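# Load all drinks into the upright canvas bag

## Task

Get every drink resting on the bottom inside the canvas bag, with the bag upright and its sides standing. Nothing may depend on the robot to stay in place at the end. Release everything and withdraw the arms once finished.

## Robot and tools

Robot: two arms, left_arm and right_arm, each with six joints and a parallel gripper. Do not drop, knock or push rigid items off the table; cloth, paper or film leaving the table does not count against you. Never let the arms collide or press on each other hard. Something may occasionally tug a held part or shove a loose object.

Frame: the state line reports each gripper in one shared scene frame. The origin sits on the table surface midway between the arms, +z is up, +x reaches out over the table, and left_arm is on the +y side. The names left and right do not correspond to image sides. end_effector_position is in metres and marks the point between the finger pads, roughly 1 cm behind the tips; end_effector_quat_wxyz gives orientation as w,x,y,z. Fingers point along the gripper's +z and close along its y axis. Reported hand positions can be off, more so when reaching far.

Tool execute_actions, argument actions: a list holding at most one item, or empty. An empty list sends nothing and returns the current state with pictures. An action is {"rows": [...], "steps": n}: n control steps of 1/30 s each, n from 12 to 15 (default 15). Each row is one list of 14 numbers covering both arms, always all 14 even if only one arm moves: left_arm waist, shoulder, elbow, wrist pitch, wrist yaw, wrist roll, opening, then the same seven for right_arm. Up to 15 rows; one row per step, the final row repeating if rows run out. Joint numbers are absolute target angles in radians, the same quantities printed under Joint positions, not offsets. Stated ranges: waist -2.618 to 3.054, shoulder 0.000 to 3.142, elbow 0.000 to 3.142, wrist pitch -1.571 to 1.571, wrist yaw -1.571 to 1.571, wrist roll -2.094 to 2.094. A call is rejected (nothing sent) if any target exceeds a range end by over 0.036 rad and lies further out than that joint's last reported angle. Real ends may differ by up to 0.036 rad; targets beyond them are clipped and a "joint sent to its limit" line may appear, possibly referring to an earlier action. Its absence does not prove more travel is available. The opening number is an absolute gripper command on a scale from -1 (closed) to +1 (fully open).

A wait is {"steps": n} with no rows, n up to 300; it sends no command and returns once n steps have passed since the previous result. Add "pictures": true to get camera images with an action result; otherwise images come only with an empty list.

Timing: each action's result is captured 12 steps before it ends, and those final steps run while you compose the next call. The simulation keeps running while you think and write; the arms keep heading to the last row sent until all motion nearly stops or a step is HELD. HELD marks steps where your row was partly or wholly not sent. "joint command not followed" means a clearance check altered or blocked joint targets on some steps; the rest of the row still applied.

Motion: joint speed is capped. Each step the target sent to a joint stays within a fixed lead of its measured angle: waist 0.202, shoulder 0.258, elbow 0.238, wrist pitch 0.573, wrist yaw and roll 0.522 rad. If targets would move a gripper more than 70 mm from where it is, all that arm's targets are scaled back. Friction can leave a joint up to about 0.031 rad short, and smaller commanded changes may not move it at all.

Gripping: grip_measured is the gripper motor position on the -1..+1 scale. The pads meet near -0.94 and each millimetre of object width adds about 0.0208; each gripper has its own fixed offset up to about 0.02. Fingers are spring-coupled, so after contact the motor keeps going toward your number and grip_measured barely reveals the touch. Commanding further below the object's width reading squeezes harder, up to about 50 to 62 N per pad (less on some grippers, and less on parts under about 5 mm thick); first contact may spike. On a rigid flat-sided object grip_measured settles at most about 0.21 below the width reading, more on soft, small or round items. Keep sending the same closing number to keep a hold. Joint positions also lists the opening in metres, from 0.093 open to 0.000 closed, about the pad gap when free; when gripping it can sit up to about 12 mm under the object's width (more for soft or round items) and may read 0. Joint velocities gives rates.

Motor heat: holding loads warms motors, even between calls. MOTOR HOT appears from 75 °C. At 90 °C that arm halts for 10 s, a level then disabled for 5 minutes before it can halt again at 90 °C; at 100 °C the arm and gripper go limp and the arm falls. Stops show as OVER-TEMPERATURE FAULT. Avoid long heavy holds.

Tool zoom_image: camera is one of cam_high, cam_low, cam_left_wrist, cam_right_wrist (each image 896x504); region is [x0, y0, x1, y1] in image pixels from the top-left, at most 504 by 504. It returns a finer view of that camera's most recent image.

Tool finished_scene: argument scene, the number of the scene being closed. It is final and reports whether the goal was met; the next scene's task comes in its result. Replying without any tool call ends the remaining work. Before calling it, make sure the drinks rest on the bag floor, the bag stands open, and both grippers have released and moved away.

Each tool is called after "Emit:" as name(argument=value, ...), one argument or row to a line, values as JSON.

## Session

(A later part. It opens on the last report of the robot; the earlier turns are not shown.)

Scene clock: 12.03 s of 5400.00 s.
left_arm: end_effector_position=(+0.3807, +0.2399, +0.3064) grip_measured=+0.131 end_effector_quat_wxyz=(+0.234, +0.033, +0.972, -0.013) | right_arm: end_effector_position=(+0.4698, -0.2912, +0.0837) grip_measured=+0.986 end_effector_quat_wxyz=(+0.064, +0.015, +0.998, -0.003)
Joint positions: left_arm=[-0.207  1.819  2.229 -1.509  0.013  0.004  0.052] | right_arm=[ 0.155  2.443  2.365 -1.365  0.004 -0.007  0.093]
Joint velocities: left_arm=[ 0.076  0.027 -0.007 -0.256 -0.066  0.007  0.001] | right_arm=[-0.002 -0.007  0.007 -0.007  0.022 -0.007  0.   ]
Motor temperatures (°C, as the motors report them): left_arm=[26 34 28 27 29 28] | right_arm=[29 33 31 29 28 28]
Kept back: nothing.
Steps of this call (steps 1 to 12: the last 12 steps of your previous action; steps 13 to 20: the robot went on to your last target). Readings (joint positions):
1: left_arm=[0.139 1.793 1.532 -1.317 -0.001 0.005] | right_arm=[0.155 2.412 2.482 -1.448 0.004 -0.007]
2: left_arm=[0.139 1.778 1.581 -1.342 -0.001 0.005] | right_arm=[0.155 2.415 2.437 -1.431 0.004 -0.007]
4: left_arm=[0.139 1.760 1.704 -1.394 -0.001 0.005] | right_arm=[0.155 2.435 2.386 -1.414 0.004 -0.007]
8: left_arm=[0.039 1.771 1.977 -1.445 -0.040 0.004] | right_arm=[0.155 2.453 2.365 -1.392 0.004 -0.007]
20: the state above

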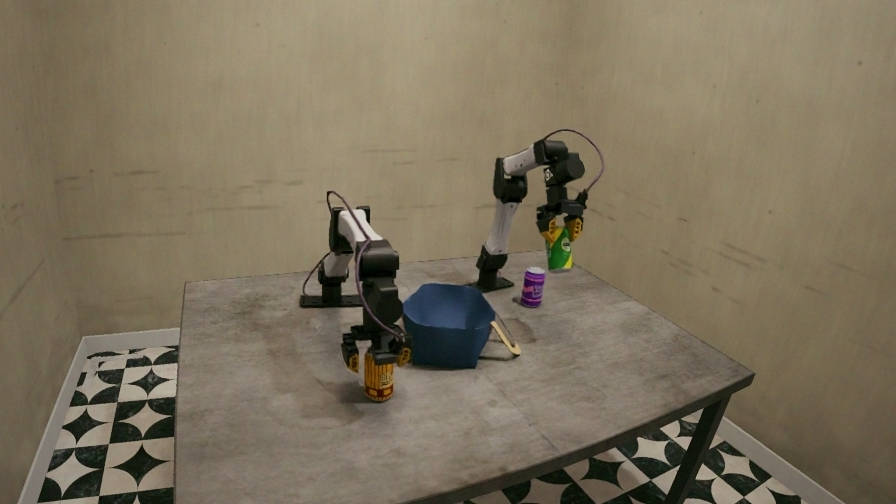

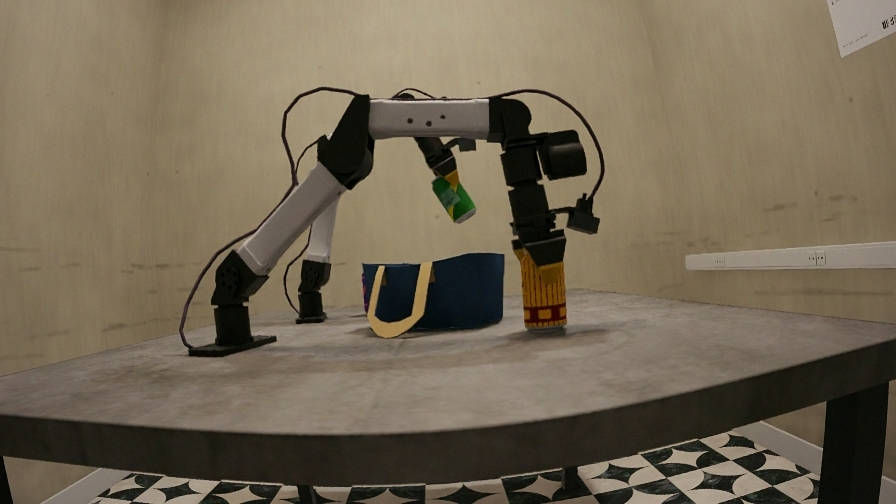

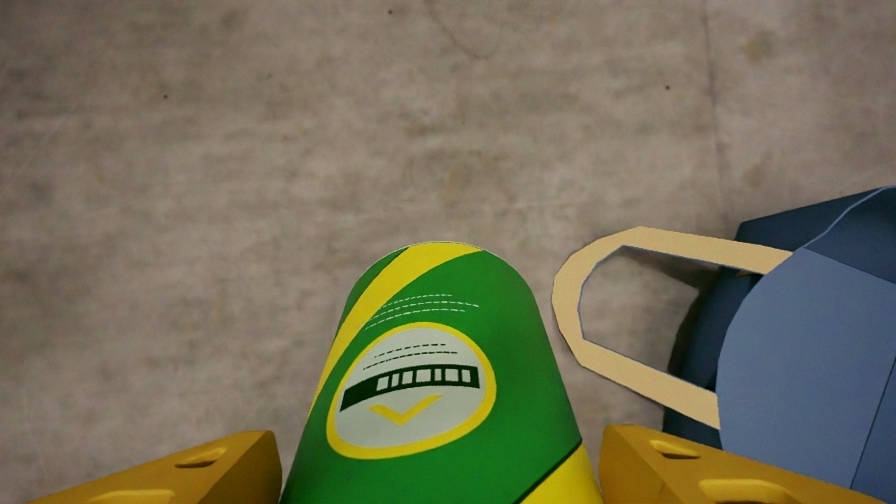

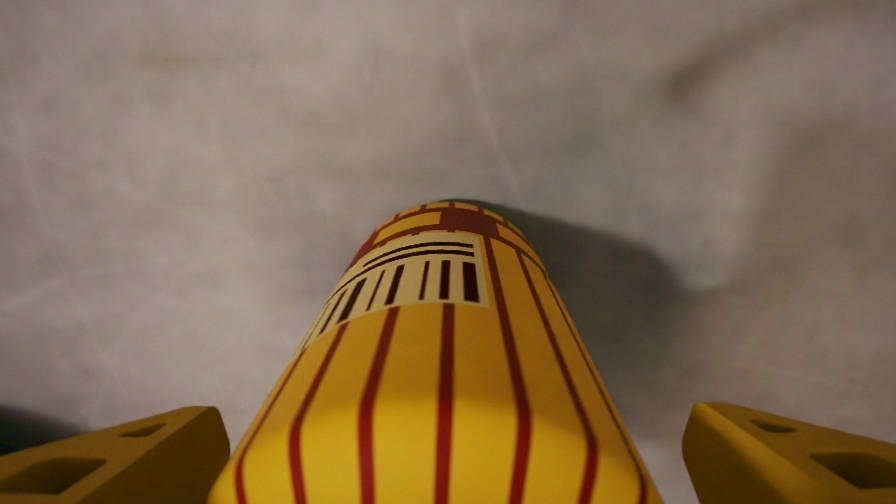

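Right is well placed. Close it; swing left over the bag.

Emit:
execute_actions(
  actions=[
    {"rows":[[-0.7,1.82,2.25,-1.5,0,0,0,0.15,2.43,2.36,-1.35,0,0,0]],"steps":15},
  ],
)

Emit:
execute_actions(
  actions=[
    {"steps":22},
  ],
  pictures=true,
)

Scene clock: 12.43 s of 5400.00 s.
left_arm: end_effector_position=(+0.3735, +0.2053, +0.3042) grip_measured=+0.131 end_effector_quat_wxyz=(+0.226, +0.082, +0.971, +0.000) | right_arm: end_effector_position=(+0.4701, -0.2907, +0.0837) grip_measured=+0.277 end_effector_quat_wxyz=(+0.064, +0.015, +0.998, -0.002)
Joint positions: left_arm=[-0.32   1.82   2.229 -1.526 -0.04   0.003  0.052] | right_arm=[ 0.155  2.443  2.365 -1.364  0.001 -0.007  0.058]
Joint velocities: left_arm=[-1.707  0.046  0.002  0.022 -0.051 -0.051 -0.001] | right_arm=[-0.002  0.007  0.007 -0.037  0.168  0.007 -0.399]
Motor temperatures (°C, as the motors report them): left_arm=[26 34 28 27 29 28] | right_arm=[29 33 31 29 28 28]
Steps of this call (steps 1 to 9: the robot went on to your last target; steps 10 to 12: the first 3 steps of this action). Readings (joint positions):
10: left_arm=[-0.225 1.820 2.229 -1.526 -0.006 0.003] | right_arm=[0.155 2.443 2.365 -1.364 0.004 -0.007]
11: left_arm=[-0.264 1.820 2.229 -1.526 -0.034 0.003] | right_arm=[0.155 2.443 2.365 -1.364 0.004 -0.007]
12: the state above

Scene clock: 13.17 s of 5400.00 s.
left_arm: end_effector_position=(+0.3205, +0.0563, +0.2992) grip_measured=+0.132 end_effector_quat_wxyz=(+0.210, +0.271, +0.937, -0.064) | right_arm: end_effector_position=(+0.4704, -0.2908, +0.0838) grip_measured=+0.249 end_effector_quat_wxyz=(+0.065, +0.015, +0.998, -0.002)
Joint positions: left_arm=[-0.703  1.833  2.229 -1.525  0.008  0.003  0.052] | right_arm=[ 0.155  2.443  2.365 -1.363  0.001 -0.006  0.057]
Joint velocities: left_arm=[-0.002 -0.012 -0.012 -0.051  0.022 -0.051 -0.   ] | right_arm=[-0.017  0.012 -0.017  0.037 -0.051  0.022 -0.001]
Motor temperatures (°C, as the motors report them): left_arm=[26 34 28 27 29 28] | right_arm=[29 34 31 29 28 28]
Kept back: nothing.
Steps of this call (steps 1 to 12: the last 12 steps of your previous action; steps 13 to 22: the robot went on to your last target). Readings (joint positions):
1: left_arm=[-0.382 1.821 2.229 -1.525 -0.038 0.003] | right_arm=[0.155 2.443 2.365 -1.364 0.001 -0.007]
2: left_arm=[-0.448 1.823 2.229 -1.523 -0.035 0.003] | right_arm=[0.155 2.443 2.365 -1.364 0.001 -0.007]
4: left_arm=[-0.581 1.828 2.229 -1.519 -0.027 0.003] | right_arm=[0.155 2.443 2.365 -1.363 0.001 -0.006]
8: left_arm=[-0.732 1.833 2.229 -1.518 0.029 0.003] | right_arm=[0.155 2.443 2.365 -1.363 0.001 -0.006]
22: the state above

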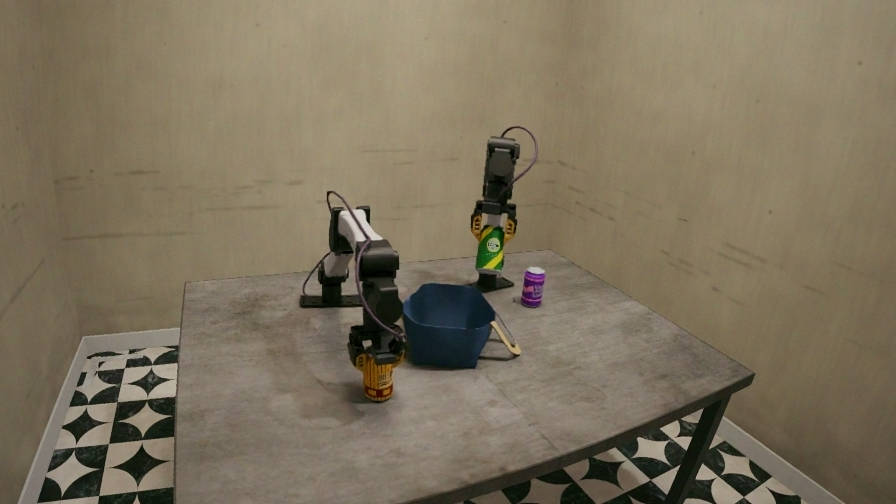

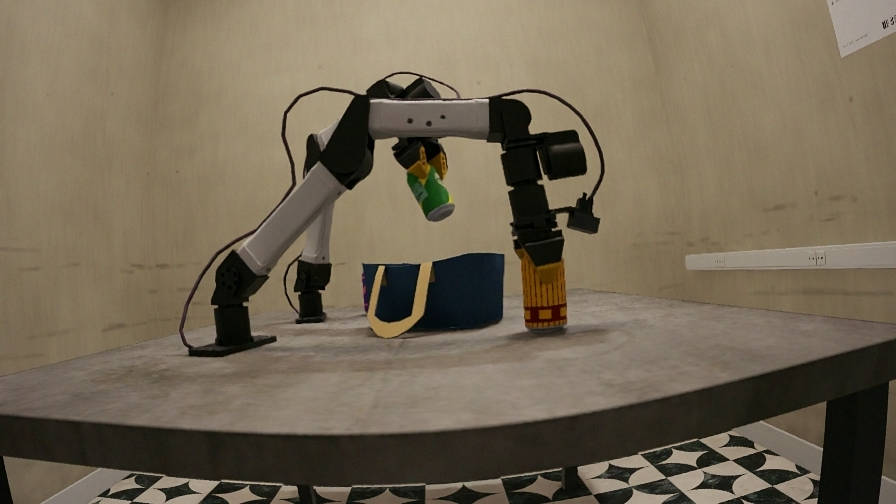

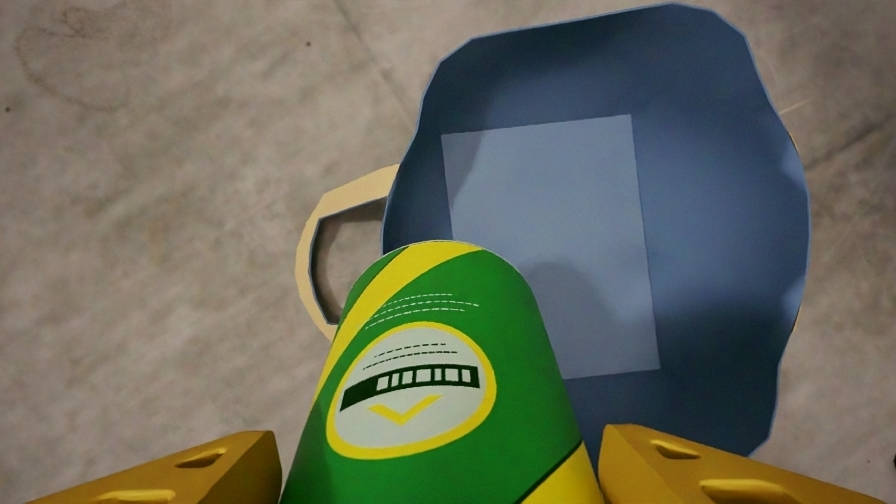

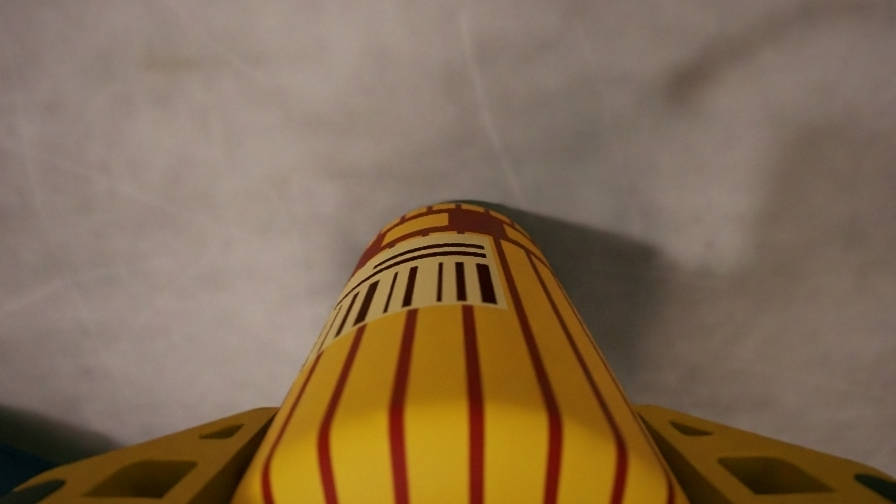

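Emit:
execute_actions(
  actions=[
    {"rows":[[-0.86,2.0,2.4,-1.5,0,0,0,0.15,2.3,2.5,-1.5,0,0,0],[-0.86,2.0,2.4,-1.5,0,0,0,0.15,2.2,2.5,-1.5,0,0,0],[-0.86,2.0,2.4,-1.5,0,0,0,0.15,2.2,2.5,-1.5,0,0,0],[-0.86,2.0,2.4,-1.5,0,0,0,0.15,2.1,2.45,-1.5,0,0,0],[-0.86,2.0,2.4,-1.5,0,0,0,0.15,2.1,2.45,-1.5,0,0,0],[-0.86,2.0,2.4,-1.5,0,0,0,0.0,1.85,2.25,-1.5,0,0,0]],"steps":15},
  ],
)

Emit:
execute_actions(
  actions=[
    {"rows":[[-0.86,2.15,2.3,-1.5,0,0,0,0.0,1.85,2.25,-1.5,0,0,0]],"steps":15},
  ],
)

Emit:
execute_actions(
  actions=[
    {"steps":20},
  ],
  pictures=true,
)

Scene clock: 13.93 s of 5400.00 s.
left_arm: end_effector_position=(+0.3217, +0.0245, +0.2997) grip_measured=+0.132 end_effector_quat_wxyz=(+0.216, +0.303, +0.926, -0.057) | right_arm: end_effector_position=(+0.4654, -0.2906, +0.0979) grip_measured=+0.249 end_effector_quat_wxyz=(+0.067, +0.015, +0.998, -0.002)
Joint positions: left_arm=[-0.781  1.92   2.348 -1.548 -0.026  0.003  0.052] | right_arm=[ 0.155  2.419  2.379 -1.397  0.001 -0.006  0.057]
Joint velocities: left_arm=[-1.067  0.891  0.745  0.227 -0.007 -0.007  0.001] | right_arm=[ 0.017 -0.486 -0.002 -0.432 -0.007 -0.037  0.   ]
Motor temperatures (°C, as the motors report them): left_arm=[26 34 28 27 29 28] | right_arm=[29 34 31 29 28 28]
Steps of this call (steps 1 to 15: the robot went on to your last target; steps 16 to 20: nothing new was sent; steps 21 to 23: the first 3 steps of this action). Readings (joint positions):
21: left_arm=[-0.717 1.853 2.258 -1.543 -0.001 0.003] | right_arm=[0.155 2.439 2.374 -1.372 0.001 -0.006]
22: left_arm=[-0.745 1.887 2.311 -1.553 -0.022 0.003] | right_arm=[0.155 2.433 2.379 -1.385 0.001 -0.006]
23: the state above

Scene clock: 14.43 s of 5400.00 s.
left_arm: end_effector_position=(+0.3189, -0.0270, +0.2432) grip_measured=+0.132 end_effector_quat_wxyz=(+0.156, +0.349, +0.922, -0.062) | right_arm: end_effector_position=(+0.3669, -0.3549, +0.3020) grip_measured=+0.249 end_effector_quat_wxyz=(+0.232, +0.096, +0.967, -0.029)
Joint positions: left_arm=[-0.865  2.065  2.348 -1.517  0.007  0.003  0.052] | right_arm=[-0.009  1.859  2.261 -1.5    0.009 -0.006  0.057]
Joint velocities: left_arm=[-0.007  0.623 -0.3    0.022 -0.125 -0.066 -0.   ] | right_arm=[-0.007 -0.799 -0.012 -0.11  -0.037  0.007 -0.001]
Motor temperatures (°C, as the motors report them): left_arm=[26 35 28 27 29 28] | right_arm=[29 34 31 29 28 28]
Steps of this call (steps 1 to 12: the last 12 steps of your previous action; steps 13 to 15: the first 3 steps of this action). Readings (joint positions):
13: left_arm=[-0.865 2.039 2.365 -1.518 0.007 0.003] | right_arm=[-0.007 1.926 2.261 -1.490 0.006 -0.006]
14: left_arm=[-0.865 2.047 2.357 -1.517 0.007 0.003] | right_arm=[-0.009 1.889 2.261 -1.495 0.008 -0.006]
15: the state above

Scene clock: 15.10 s of 5400.00 s.
left_arm: end_effector_position=(+0.3222, -0.0299, +0.1754) grip_measured=+0.132 end_effector_quat_wxyz=(+0.074, +0.353, +0.932, -0.031) | right_arm: end_effector_position=(+0.3618, -0.3529, +0.2959) grip_measured=+0.249 end_effector_quat_wxyz=(+0.214, +0.095, +0.972, -0.026)
Joint positions: left_arm=[-0.865  2.185  2.29  -1.516  0.007  0.003  0.052] | right_arm=[-0.007  1.866  2.261 -1.532  0.007 -0.006  0.057]
Joint velocities: left_arm=[ 0.007 -0.007 -0.002  0.022  0.022  0.081 -0.001] | right_arm=[-0.007 -0.007  0.017  0.022 -0.037 -0.037 -0.001]
Motor temperatures (°C, as the motors report them): left_arm=[26 35 28 27 29 28] | right_arm=[29 34 31 30 28 28]
Kept back: nothing.
Steps of this call (steps 1 to 12: the last 12 steps of your previous action; steps 13 to 20: the robot went on to your last target). Readings (joint positions):
1: left_arm=[-0.865 2.087 2.337 -1.517 0.007 0.003] | right_arm=[-0.008 1.837 2.261 -1.505 0.008 -0.006]
2: left_arm=[-0.865 2.112 2.326 -1.517 0.007 0.003] | right_arm=[-0.007 1.825 2.261 -1.511 0.007 -0.006]
4: left_arm=[-0.865 2.158 2.307 -1.517 0.007 0.003] | right_arm=[-0.007 1.825 2.261 -1.520 0.007 -0.006]
8: left_arm=[-0.865 2.195 2.290 -1.517 0.007 0.003] | right_arm=[-0.007 1.854 2.261 -1.530 0.007 -0.006]
20: the state above

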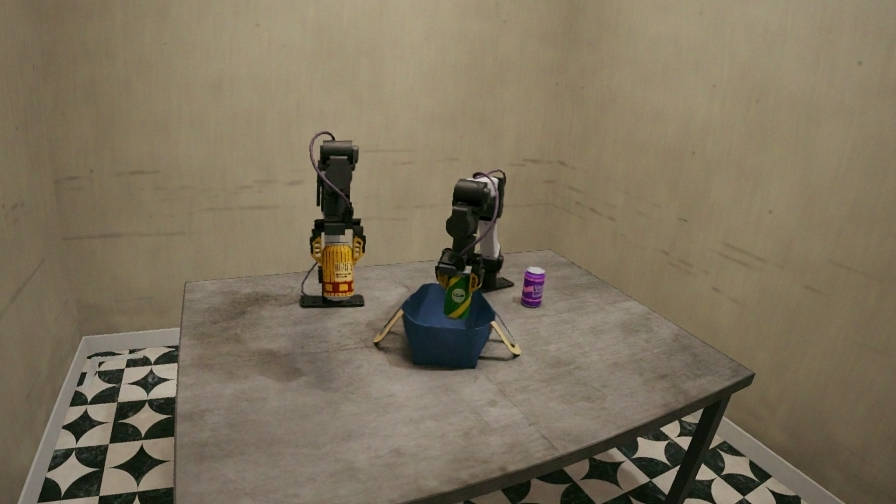

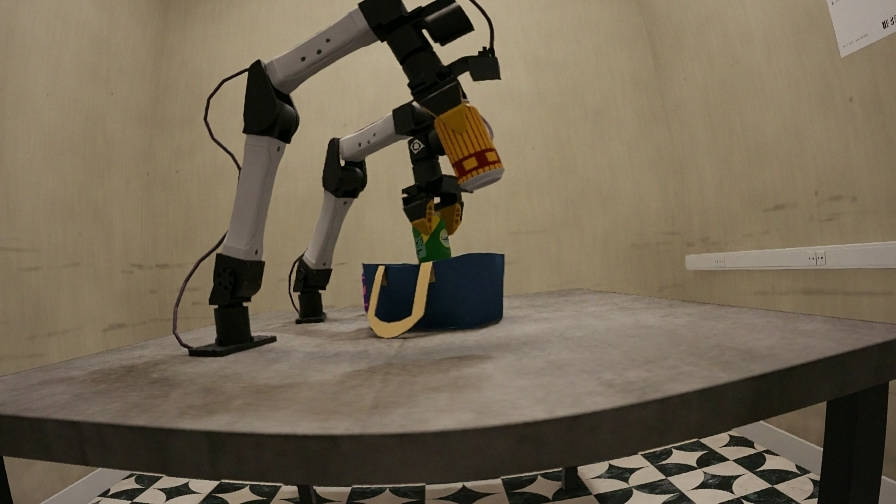

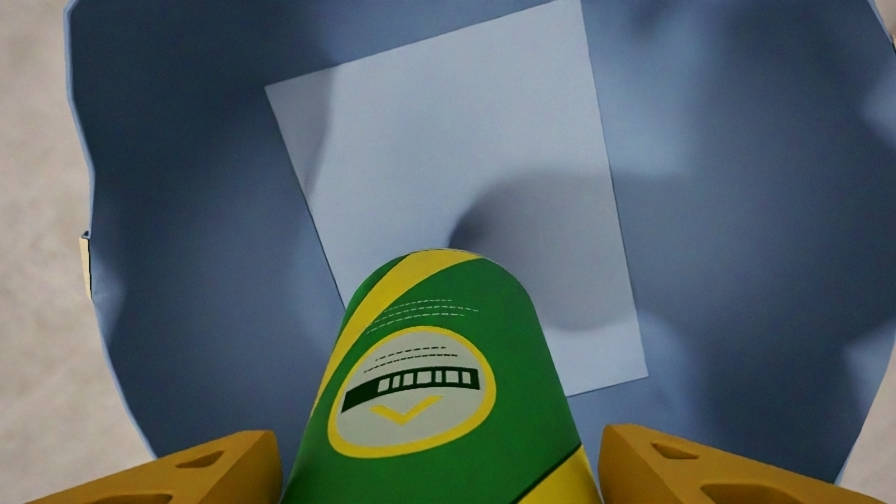

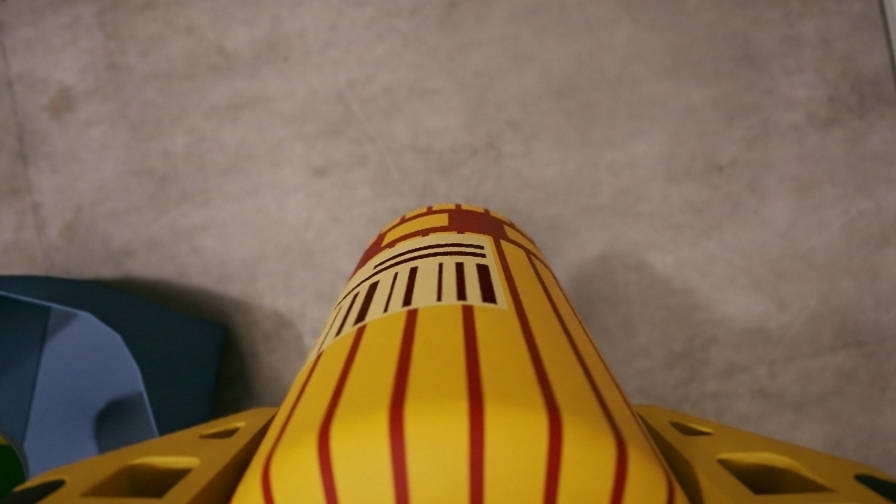

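Emit:
execute_actions(
  actions=[
    {"rows":[[-0.86,2.3,2.55,-1.5,0,0,0,0.0,1.85,2.25,-1.5,0,0,0],[-0.86,2.3,2.55,-1.5,0,0,0,0.0,1.85,2.25,-1.5,0,0,0],[-0.86,2.35,2.55,-1.5,0,0,0,0.0,1.85,2.25,-1.5,0,0,0],[-0.86,2.35,2.55,-1.5,0,0,0,0.0,1.85,2.25,-1.5,0,0,0],[-0.86,2.4,2.52,-1.45,0,0,0,0.0,1.85,2.25,-1.5,0,0,0],[-0.86,2.4,2.52,-1.45,0,0,0,0.0,1.85,2.25,-1.5,0,0,0],[-0.86,2.46,2.46,-1.37,0,0,0,0.0,1.85,2.25,-1.5,0,0,0]],"steps":15},
  ],
)

Emit:
execute_actions(
  actions=[
    {"steps":22},
  ],
  pictures=true,
)

Scene clock: 16.00 s of 5400.00 s.
left_arm: end_effector_position=(+0.3395, -0.0450, +0.1831) grip_measured=+0.132 end_effector_quat_wxyz=(+0.098, +0.352, +0.930, -0.041) | right_arm: end_effector_position=(+0.3618, -0.3529, +0.2959) grip_measured=+0.249 end_effector_quat_wxyz=(+0.214, +0.095, +0.972, -0.026)
Joint positions: left_arm=[-0.865  2.274  2.463 -1.548  0.007  0.002  0.052] | right_arm=[-0.007  1.866  2.261 -1.532  0.007 -0.006  0.057]
Joint velocities: left_arm=[-0.002  0.759  1.389  0.286 -0.037 -0.037  0.   ] | right_arm=[ 0.017  0.017 -0.017  0.007 -0.051  0.051  0.001]
Motor temperatures (°C, as the motors report them): left_arm=[26 35 29 27 29 28] | right_arm=[29 34 31 30 28 28]
Steps of this call (steps 1 to 15: the robot went on to your last target; steps 16 to 24: nothing new was sent; steps 25 to 27: the first 3 steps of this action). Readings (joint positions):
25: left_arm=[-0.865 2.206 2.332 -1.538 0.007 0.003] | right_arm=[-0.007 1.866 2.261 -1.532 0.007 -0.006]
26: left_arm=[-0.865 2.242 2.408 -1.554 0.007 0.002] | right_arm=[-0.007 1.866 2.261 -1.532 0.007 -0.006]
27: the state above

Scene clock: 16.73 s of 5400.00 s.
left_arm: end_effector_position=(+0.3758, -0.0766, +0.0915) grip_measured=+0.132 end_effector_quat_wxyz=(+0.085, +0.352, +0.932, -0.035) | right_arm: end_effector_position=(+0.3618, -0.3529, +0.2959) grip_measured=+0.249 end_effector_quat_wxyz=(+0.214, +0.095, +0.972, -0.026)
Joint positions: left_arm=[-0.865  2.484  2.463 -1.367  0.006  0.002  0.052] | right_arm=[-0.007  1.866  2.261 -1.532  0.007 -0.006  0.057]
Joint velocities: left_arm=[ 0.017 -0.022 -0.007  0.066 -0.051 -0.095  0.001] | right_arm=[ 0.012 -0.017  0.017 -0.095  0.007  0.007  0.001]
Motor temperatures (°C, as the motors report them): left_arm=[26 36 29 27 29 28] | right_arm=[29 34 31 30 28 28]
Kept back: nothing.
Steps of this call (steps 1 to 12: the last 12 steps of your previous action; steps 13 to 22: the robot went on to your last target). Readings (joint positions):
1: left_arm=[-0.865 2.296 2.497 -1.536 0.007 0.002] | right_arm=[-0.007 1.866 2.261 -1.532 0.007 -0.006]
2: left_arm=[-0.865 2.315 2.510 -1.511 0.007 0.002] | right_arm=[-0.007 1.866 2.261 -1.532 0.007 -0.006]
4: left_arm=[-0.865 2.354 2.510 -1.468 0.007 0.002] | right_arm=[-0.007 1.866 2.261 -1.532 0.007 -0.006]
8: left_arm=[-0.865 2.456 2.474 -1.406 0.007 0.002] | right_arm=[-0.007 1.866 2.261 -1.532 0.007 -0.006]
22: the state above

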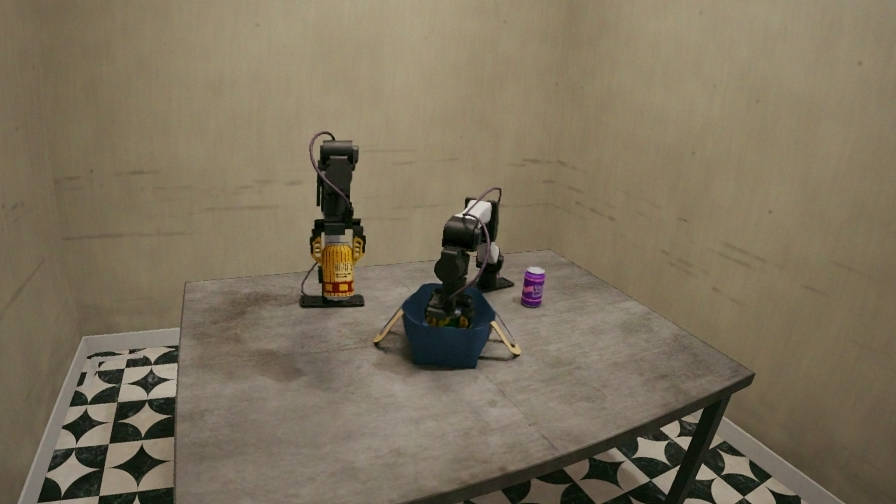

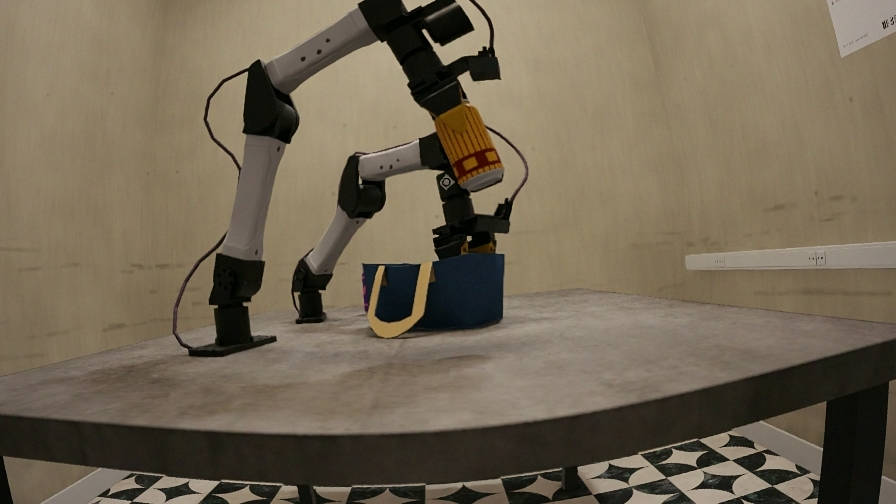

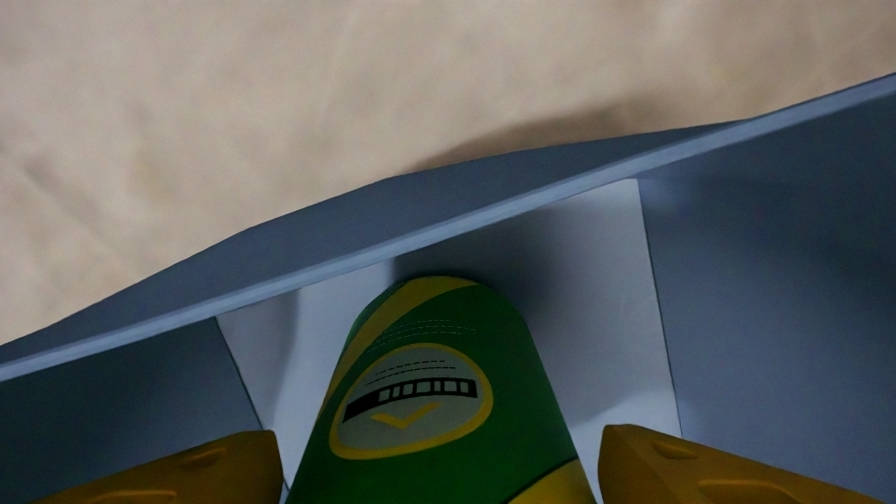

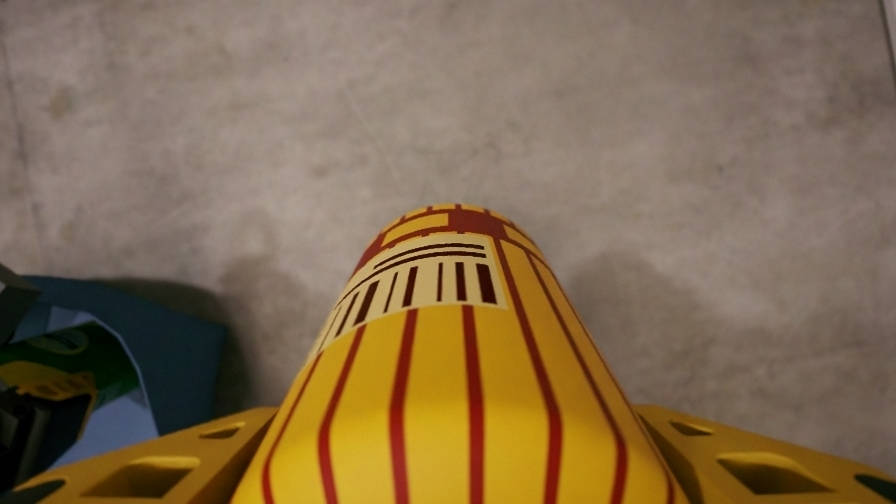

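Emit:
execute_actions(
  actions=[
    {"rows":[[-0.94,2.46,2.46,-1.37,0,0,0,0.0,1.85,2.25,-1.5,0,0,0],[-0.94,2.46,2.46,-1.37,0,0,0,0.0,1.85,2.25,-1.5,0,0,0],[-0.94,2.46,2.46,-1.37,0,0,0,0.0,1.85,2.25,-1.5,0,0,0],[-0.94,2.46,2.46,-1.37,0,0,0,0.0,1.85,2.25,-1.5,0,0,0],[-0.94,2.46,2.46,-1.37,0,0,0,0.0,1.85,2.25,-1.5,0,0,0],[-0.94,2.46,2.46,-1.37,0,0,0,0.0,1.85,2.25,-1.5,0,0,0],[-0.94,2.46,2.46,-1.37,0,0,0,0.0,1.85,2.25,-1.5,0,0,0],[-0.94,2.46,2.46,-1.37,0,0,0,0.0,1.85,2.25,-1.5,0,0,0],[-0.94,2.46,2.46,-1.37,0,0,0.6,0.0,1.85,2.25,-1.5,0,0,0]],"steps":15},
  ],
)

Emit:
execute_actions(
  actions=[
    {"rows":[[-0.94,2.46,2.46,-1.37,0,0,0.6,0.0,1.85,2.25,-1.5,0,0,0],[-0.94,2.4,2.52,-1.45,0,0,0.6,0.0,1.85,2.25,-1.5,0,0,0],[-0.94,2.4,2.52,-1.45,0,0,0.6,0.0,1.85,2.25,-1.5,0,0,0],[-0.94,2.3,2.55,-1.5,0,0,0.6,0.0,1.85,2.25,-1.5,0,0,0],[-0.94,2.3,2.55,-1.5,0,0,0.6,0.0,1.85,2.25,-1.5,0,0,0],[-0.94,2.2,2.5,-1.5,0,0,0.6,0.0,1.85,2.25,-1.5,0,0,0],[-0.94,2.2,2.5,-1.5,0,0,0.6,0.0,1.85,2.25,-1.5,0,0,0],[-0.94,1.9,2.3,-1.5,0,0,0.6,0.0,1.85,2.25,-1.5,0,0,0]],"steps":15},
  ],
)

Emit:
execute_actions(
  actions=[
    {"steps":20},
  ],
  pictures=true,
)

Scene clock: 18.03 s of 5400.00 s.
left_arm: end_effector_position=(+0.3691, -0.0842, +0.0915) grip_measured=+0.132 end_effector_quat_wxyz=(+0.087, +0.362, +0.928, -0.030) | right_arm: end_effector_position=(+0.3618, -0.3529, +0.2959) grip_measured=+0.249 end_effector_quat_wxyz=(+0.214, +0.095, +0.972, -0.026)
Joint positions: left_arm=[-0.889  2.484  2.463 -1.367 -0.007  0.002  0.052] | right_arm=[-0.007  1.866  2.261 -1.532  0.007 -0.006  0.057]
Joint velocities: left_arm=[-0.388  0.007 -0.017  0.11  -0.066  0.007  0.   ] | right_arm=[ 0.007  0.002 -0.002 -0.081 -0.007 -0.022 -0.   ]
Motor temperatures (°C, as the motors report them): left_arm=[26 37 29 27 29 28] | right_arm=[29 35 31 30 28 28]
Steps of this call (steps 1 to 15: the robot went on to your last target; steps 16 to 36: nothing new was sent; steps 37 to 39: the first 3 steps of this action). Readings (joint positions):
37: left_arm=[-0.871 2.484 2.463 -1.367 0.004 0.002] | right_arm=[-0.007 1.866 2.261 -1.532 0.007 -0.006]
38: left_arm=[-0.878 2.484 2.463 -1.367 -0.004 0.002] | right_arm=[-0.007 1.866 2.261 -1.532 0.007 -0.006]
39: the state above

Scene clock: 18.53 s of 5400.00 s.
left_arm: end_effector_position=(+0.3452, -0.1049, +0.1006) grip_measured=+0.598 end_effector_quat_wxyz=(+0.086, +0.389, +0.916, -0.038) | right_arm: end_effector_position=(+0.3618, -0.3529, +0.2959) grip_measured=+0.249 end_effector_quat_wxyz=(+0.214, +0.095, +0.972, -0.026)
Joint positions: left_arm=[-0.946  2.47   2.474 -1.387  0.004  0.002  0.074] | right_arm=[-0.007  1.866  2.261 -1.532  0.007 -0.006  0.057]
Joint velocities: left_arm=[ 0.002 -0.232  0.183 -0.476  0.139 -0.022 -0.   ] | right_arm=[-0.017  0.007 -0.002 -0.022 -0.051  0.007  0.   ]
Motor temperatures (°C, as the motors report them): left_arm=[26 37 29 27 29 28] | right_arm=[29 35 31 30 28 28]
Steps of this call (steps 1 to 12: the last 12 steps of your previous action; steps 13 to 15: the first 3 steps of this action). Readings (joint positions):
13: left_arm=[-0.946 2.477 2.463 -1.367 0.004 0.002] | right_arm=[-0.007 1.866 2.261 -1.532 0.007 -0.006]
14: left_arm=[-0.946 2.474 2.468 -1.373 0.004 0.002] | right_arm=[-0.007 1.866 2.261 -1.532 0.007 -0.006]
15: the state above

Scene clock: 19.20 s of 5400.00 s.
left_arm: end_effector_position=(+0.2763, -0.0339, +0.3230) grip_measured=+0.598 end_effector_quat_wxyz=(+0.252, +0.376, +0.885, -0.109) | right_arm: end_effector_position=(+0.3618, -0.3529, +0.2959) grip_measured=+0.249 end_effector_quat_wxyz=(+0.214, +0.095, +0.972, -0.026)
Joint positions: left_arm=[-0.946  1.867  2.329 -1.476  0.004  0.002  0.074] | right_arm=[-0.007  1.866  2.261 -1.532  0.007 -0.006  0.057]
Joint velocities: left_arm=[-0.002  0.203 -0.115 -0.051 -0.022  0.037  0.001] | right_arm=[ 0.007 -0.012 -0.012 -0.051 -0.022 -0.037 -0.001]
Motor temperatures (°C, as the motors report them): left_arm=[26 37 29 27 29 28] | right_arm=[29 35 31 30 28 28]
Kept back: nothing.
Steps of this call (steps 1 to 12: the last 12 steps of your previous action; steps 13 to 20: the robot went on to your last target). Readings (joint positions):
1: left_arm=[-0.946 2.457 2.479 -1.400 0.004 0.002] | right_arm=[-0.007 1.866 2.261 -1.532 0.007 -0.006]
2: left_arm=[-0.946 2.440 2.484 -1.413 0.004 0.002] | right_arm=[-0.007 1.866 2.261 -1.532 0.007 -0.006]
4: left_arm=[-0.946 2.382 2.485 -1.429 0.004 0.002] | right_arm=[-0.007 1.866 2.261 -1.532 0.007 -0.006]
8: left_arm=[-0.946 2.155 2.361 -1.448 0.004 0.002] | right_arm=[-0.007 1.866 2.261 -1.532 0.007 -0.006]
20: the state above

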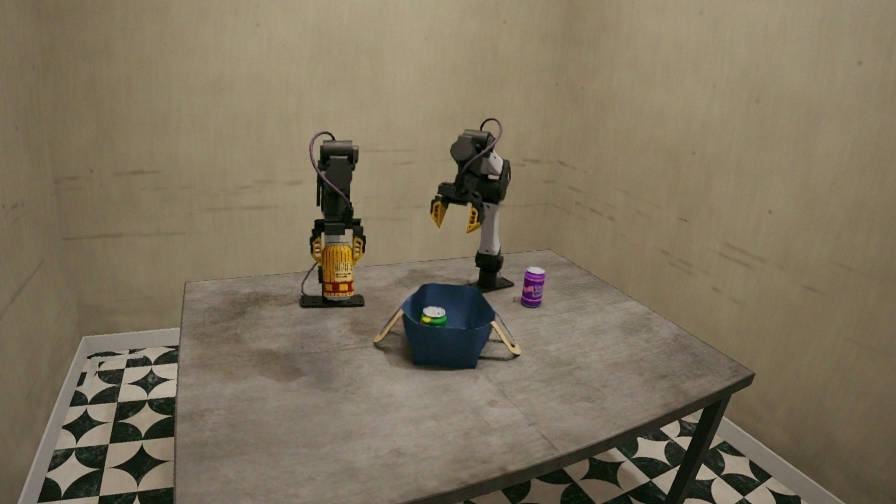

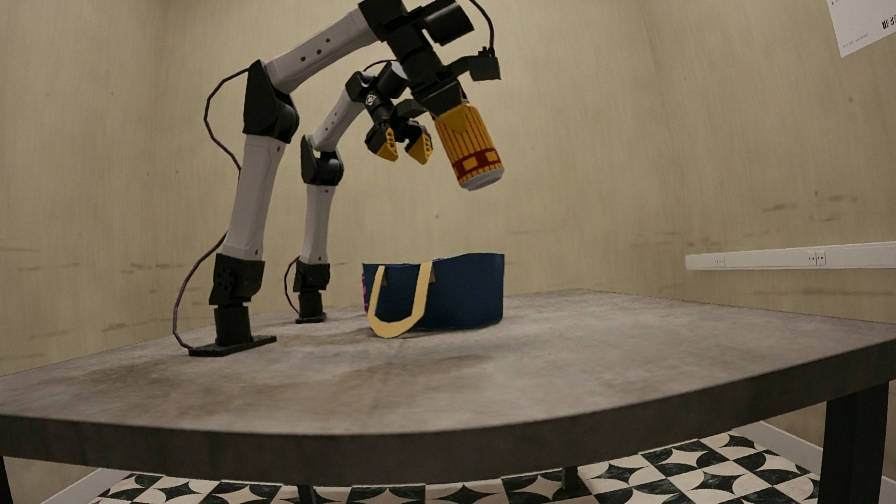

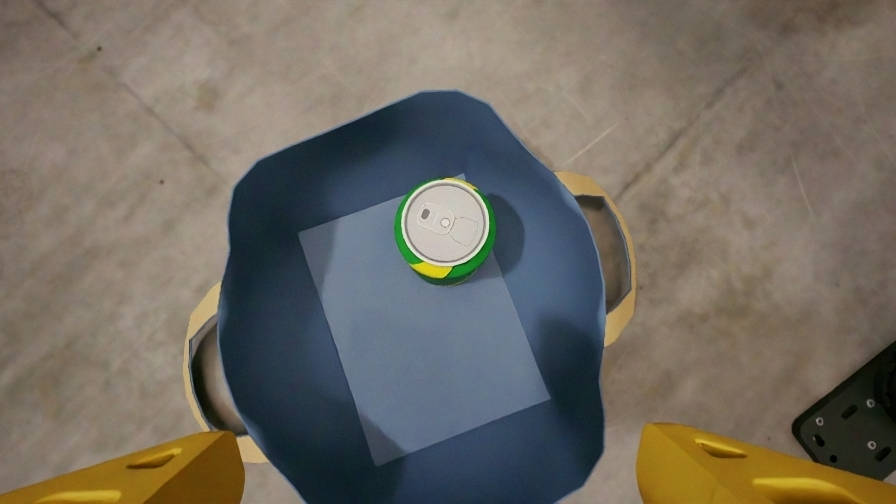

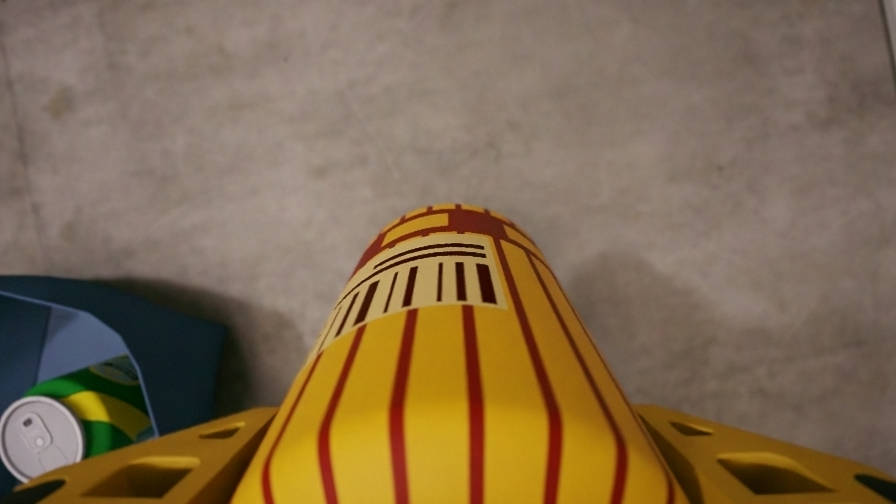

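Emit:
execute_actions(
  actions=[
    {"rows":[[0.12,1.5,1.6,-1.5,0,0,1,0.7,1.95,2.35,-1.5,0,1.5,0]],"steps":15},
  ],
)

Emit:
execute_actions(
  actions=[
    {"steps":20},
  ],
)

Emit:
execute_actions(
  actions=[
    {"rows":[[0.12,1.44,1.39,-1.5,0,0,1,0.72,2.1,2.35,-1.5,0,1.5,0]],"steps":15},
  ],
)

Emit:
execute_actions(
  actions=[
    {"steps":20},
  ],
  pictures=true,
)

Scene clock: 20.23 s of 5400.00 s.
left_arm: end_effector_position=(+0.2827, +0.0046, +0.3025) grip_measured=+0.969 end_effector_quat_wxyz=(+0.222, +0.343, +0.908, -0.092) | right_arm: end_effector_position=(+0.3740, -0.3253, +0.2922) grip_measured=+0.249 end_effector_quat_wxyz=(+0.212, +0.169, +0.963, -0.010)
Joint positions: left_arm=[-0.862  1.787  2.162 -1.46   0.017  0.002  0.092] | right_arm=[ 0.08   1.905  2.301 -1.542  0.046  0.225  0.057]
Joint velocities: left_arm=[ 1.341 -1.36  -1.717 -0.022 -0.007  0.022  0.032] | right_arm=[ 1.331  0.466  0.256  0.11   0.051  2.396 -0.001]
Motor temperatures (°C, as the motors report them): left_arm=[26 38 29 27 29 28] | right_arm=[29 35 31 30 28 28]
Steps of this call (steps 1 to 28: the robot went on to your last target; steps 29 to 31: the first 3 steps of this action). Readings (joint positions):
29: left_arm=[-0.933 1.869 2.283 -1.467 0.011 0.002] | right_arm=[0.008 1.875 2.271 -1.538 0.017 0.055]
30: left_arm=[-0.905 1.831 2.220 -1.457 0.017 0.002] | right_arm=[0.038 1.889 2.290 -1.545 0.039 0.142]
31: the state above

Scene clock: 20.90 s of 5400.00 s.
left_arm: end_effector_position=(+0.2616, +0.3450, +0.2221) grip_measured=+0.985 end_effector_quat_wxyz=(+0.090, -0.135, +0.987, +0.017) | right_arm: end_effector_position=(+0.3395, -0.0595, +0.2627) grip_measured=+0.249 end_effector_quat_wxyz=(+0.095, +0.441, +0.879, +0.156)
Joint positions: left_arm=[ 0.126  1.513  1.61  -1.485 -0.009  0.001  0.092] | right_arm=[ 0.706  1.988  2.308 -1.523 -0.016  1.447  0.057]
Joint velocities: left_arm=[-0.017  0.022  0.002  0.007 -0.007 -0.051  0.   ] | right_arm=[-0.178 -0.012  0.007  0.095  0.168  0.403  0.001]
Motor temperatures (°C, as the motors report them): left_arm=[26 37 29 27 29 28] | right_arm=[29 35 31 30 28 28]
Kept back: nothing.
Steps of this call (steps 1 to 12: the last 12 steps of your previous action; steps 13 to 20: the robot went on to your last target). Readings (joint positions):
1: left_arm=[-0.811 1.738 2.104 -1.461 0.016 0.002] | right_arm=[0.130 1.920 2.307 -1.537 0.045 0.308]
2: left_arm=[-0.758 1.687 2.045 -1.461 0.015 0.002] | right_arm=[0.183 1.935 2.308 -1.532 0.044 0.390]
4: left_arm=[-0.636 1.582 1.920 -1.461 0.012 0.002] | right_arm=[0.295 1.962 2.308 -1.527 0.037 0.554]
8: left_arm=[-0.375 1.485 1.699 -1.477 0.006 0.002] | right_arm=[0.526 1.988 2.308 -1.523 0.024 0.874]
20: the state above

Scene clock: 21.00 s of 5400.00 s.
left_arm: end_effector_position=(+0.2386, +0.3386, +0.1965) grip_measured=+0.985 end_effector_quat_wxyz=(+0.055, -0.135, +0.989, +0.012) | right_arm: end_effector_position=(+0.3476, -0.0581, +0.2494) grip_measured=+0.249 end_effector_quat_wxyz=(+0.091, +0.454, +0.875, +0.141)
Joint positions: left_arm=[ 0.126  1.461  1.467 -1.465 -0.009  0.001  0.092] | right_arm=[ 0.704  2.036  2.331 -1.529 -0.003  1.47   0.057]
Joint velocities: left_arm=[-0.002 -0.266 -1.253 -0.623 -0.007  0.022 -0.   ] | right_arm=[ 0.051  0.637  0.037  0.095 -0.007  0.154 -0.001]
Motor temperatures (°C, as the motors report them): left_arm=[26 37 29 27 29 28] | right_arm=[29 35 31 30 28 28]
Steps of this call (steps 1 to 3: the first 3 steps of this action). Readings (joint positions):
1: left_arm=[0.126 1.500 1.578 -1.465 -0.009 0.001] | right_arm=[0.703 1.999 2.314 -1.528 -0.010 1.456]
2: left_arm=[0.126 1.476 1.518 -1.450 -0.009 0.001] | right_arm=[0.703 2.015 2.327 -1.532 -0.004 1.464]
3: the state above

Scene clock: 21.67 s of 5400.00 s.
left_arm: end_effector_position=(+0.2183, +0.3329, +0.1799) grip_measured=+0.985 end_effector_quat_wxyz=(+0.007, -0.135, +0.991, +0.006) | right_arm: end_effector_position=(+0.3562, -0.0489, +0.2091) grip_measured=+0.249 end_effector_quat_wxyz=(+0.064, +0.463, +0.878, +0.104)
Joint positions: left_arm=[ 0.126  1.456  1.402 -1.5   -0.009  0.001  0.092] | right_arm=[ 0.713  2.132  2.332 -1.525 -0.003  1.492  0.057]
Joint velocities: left_arm=[ 0.007  0.017  0.007 -0.022 -0.051 -0.051  0.   ] | right_arm=[-0.007  0.002 -0.012 -0.022  0.051 -0.022 -0.   ]
Motor temperatures (°C, as the motors report them): left_arm=[26 37 29 27 29 28] | right_arm=[29 35 31 30 28 28]
Kept back: nothing.
Steps of this call (steps 1 to 12: the last 12 steps of your previous action; steps 13 to 20: the robot went on to your last target). Readings (joint positions):
1: left_arm=[0.126 1.456 1.434 -1.483 -0.009 0.001] | right_arm=[0.706 2.058 2.332 -1.526 -0.003 1.474]
2: left_arm=[0.126 1.456 1.414 -1.494 -0.009 0.001] | right_arm=[0.708 2.081 2.332 -1.526 -0.003 1.478]
4: left_arm=[0.126 1.456 1.402 -1.500 -0.009 0.001] | right_arm=[0.712 2.119 2.332 -1.526 -0.003 1.483]
8: left_arm=[0.126 1.456 1.402 -1.500 -0.009 0.001] | right_arm=[0.713 2.141 2.332 -1.526 -0.003 1.489]
20: the state above

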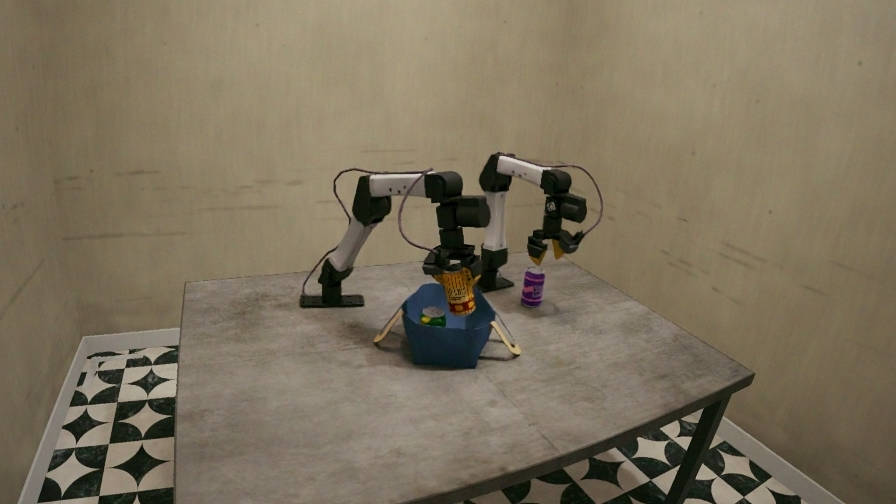

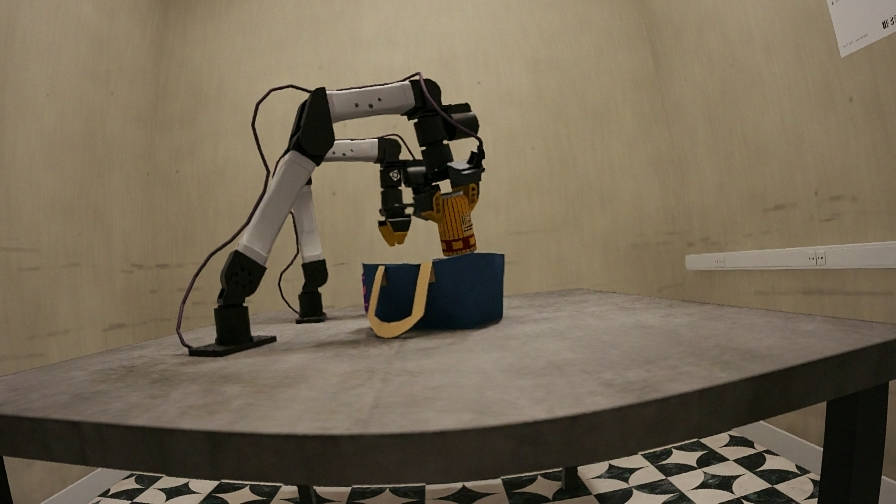

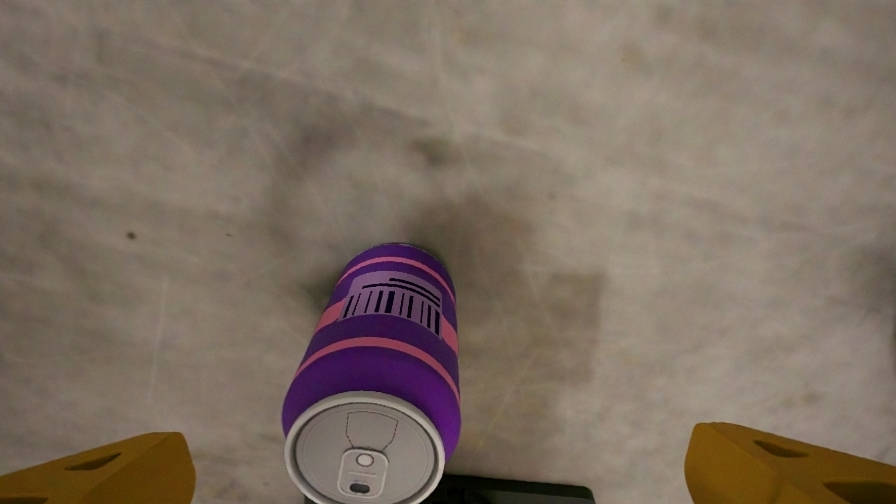

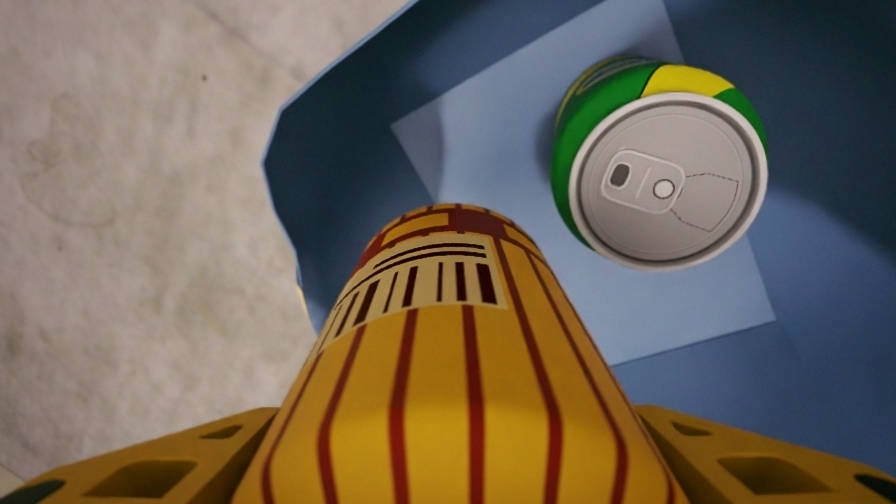

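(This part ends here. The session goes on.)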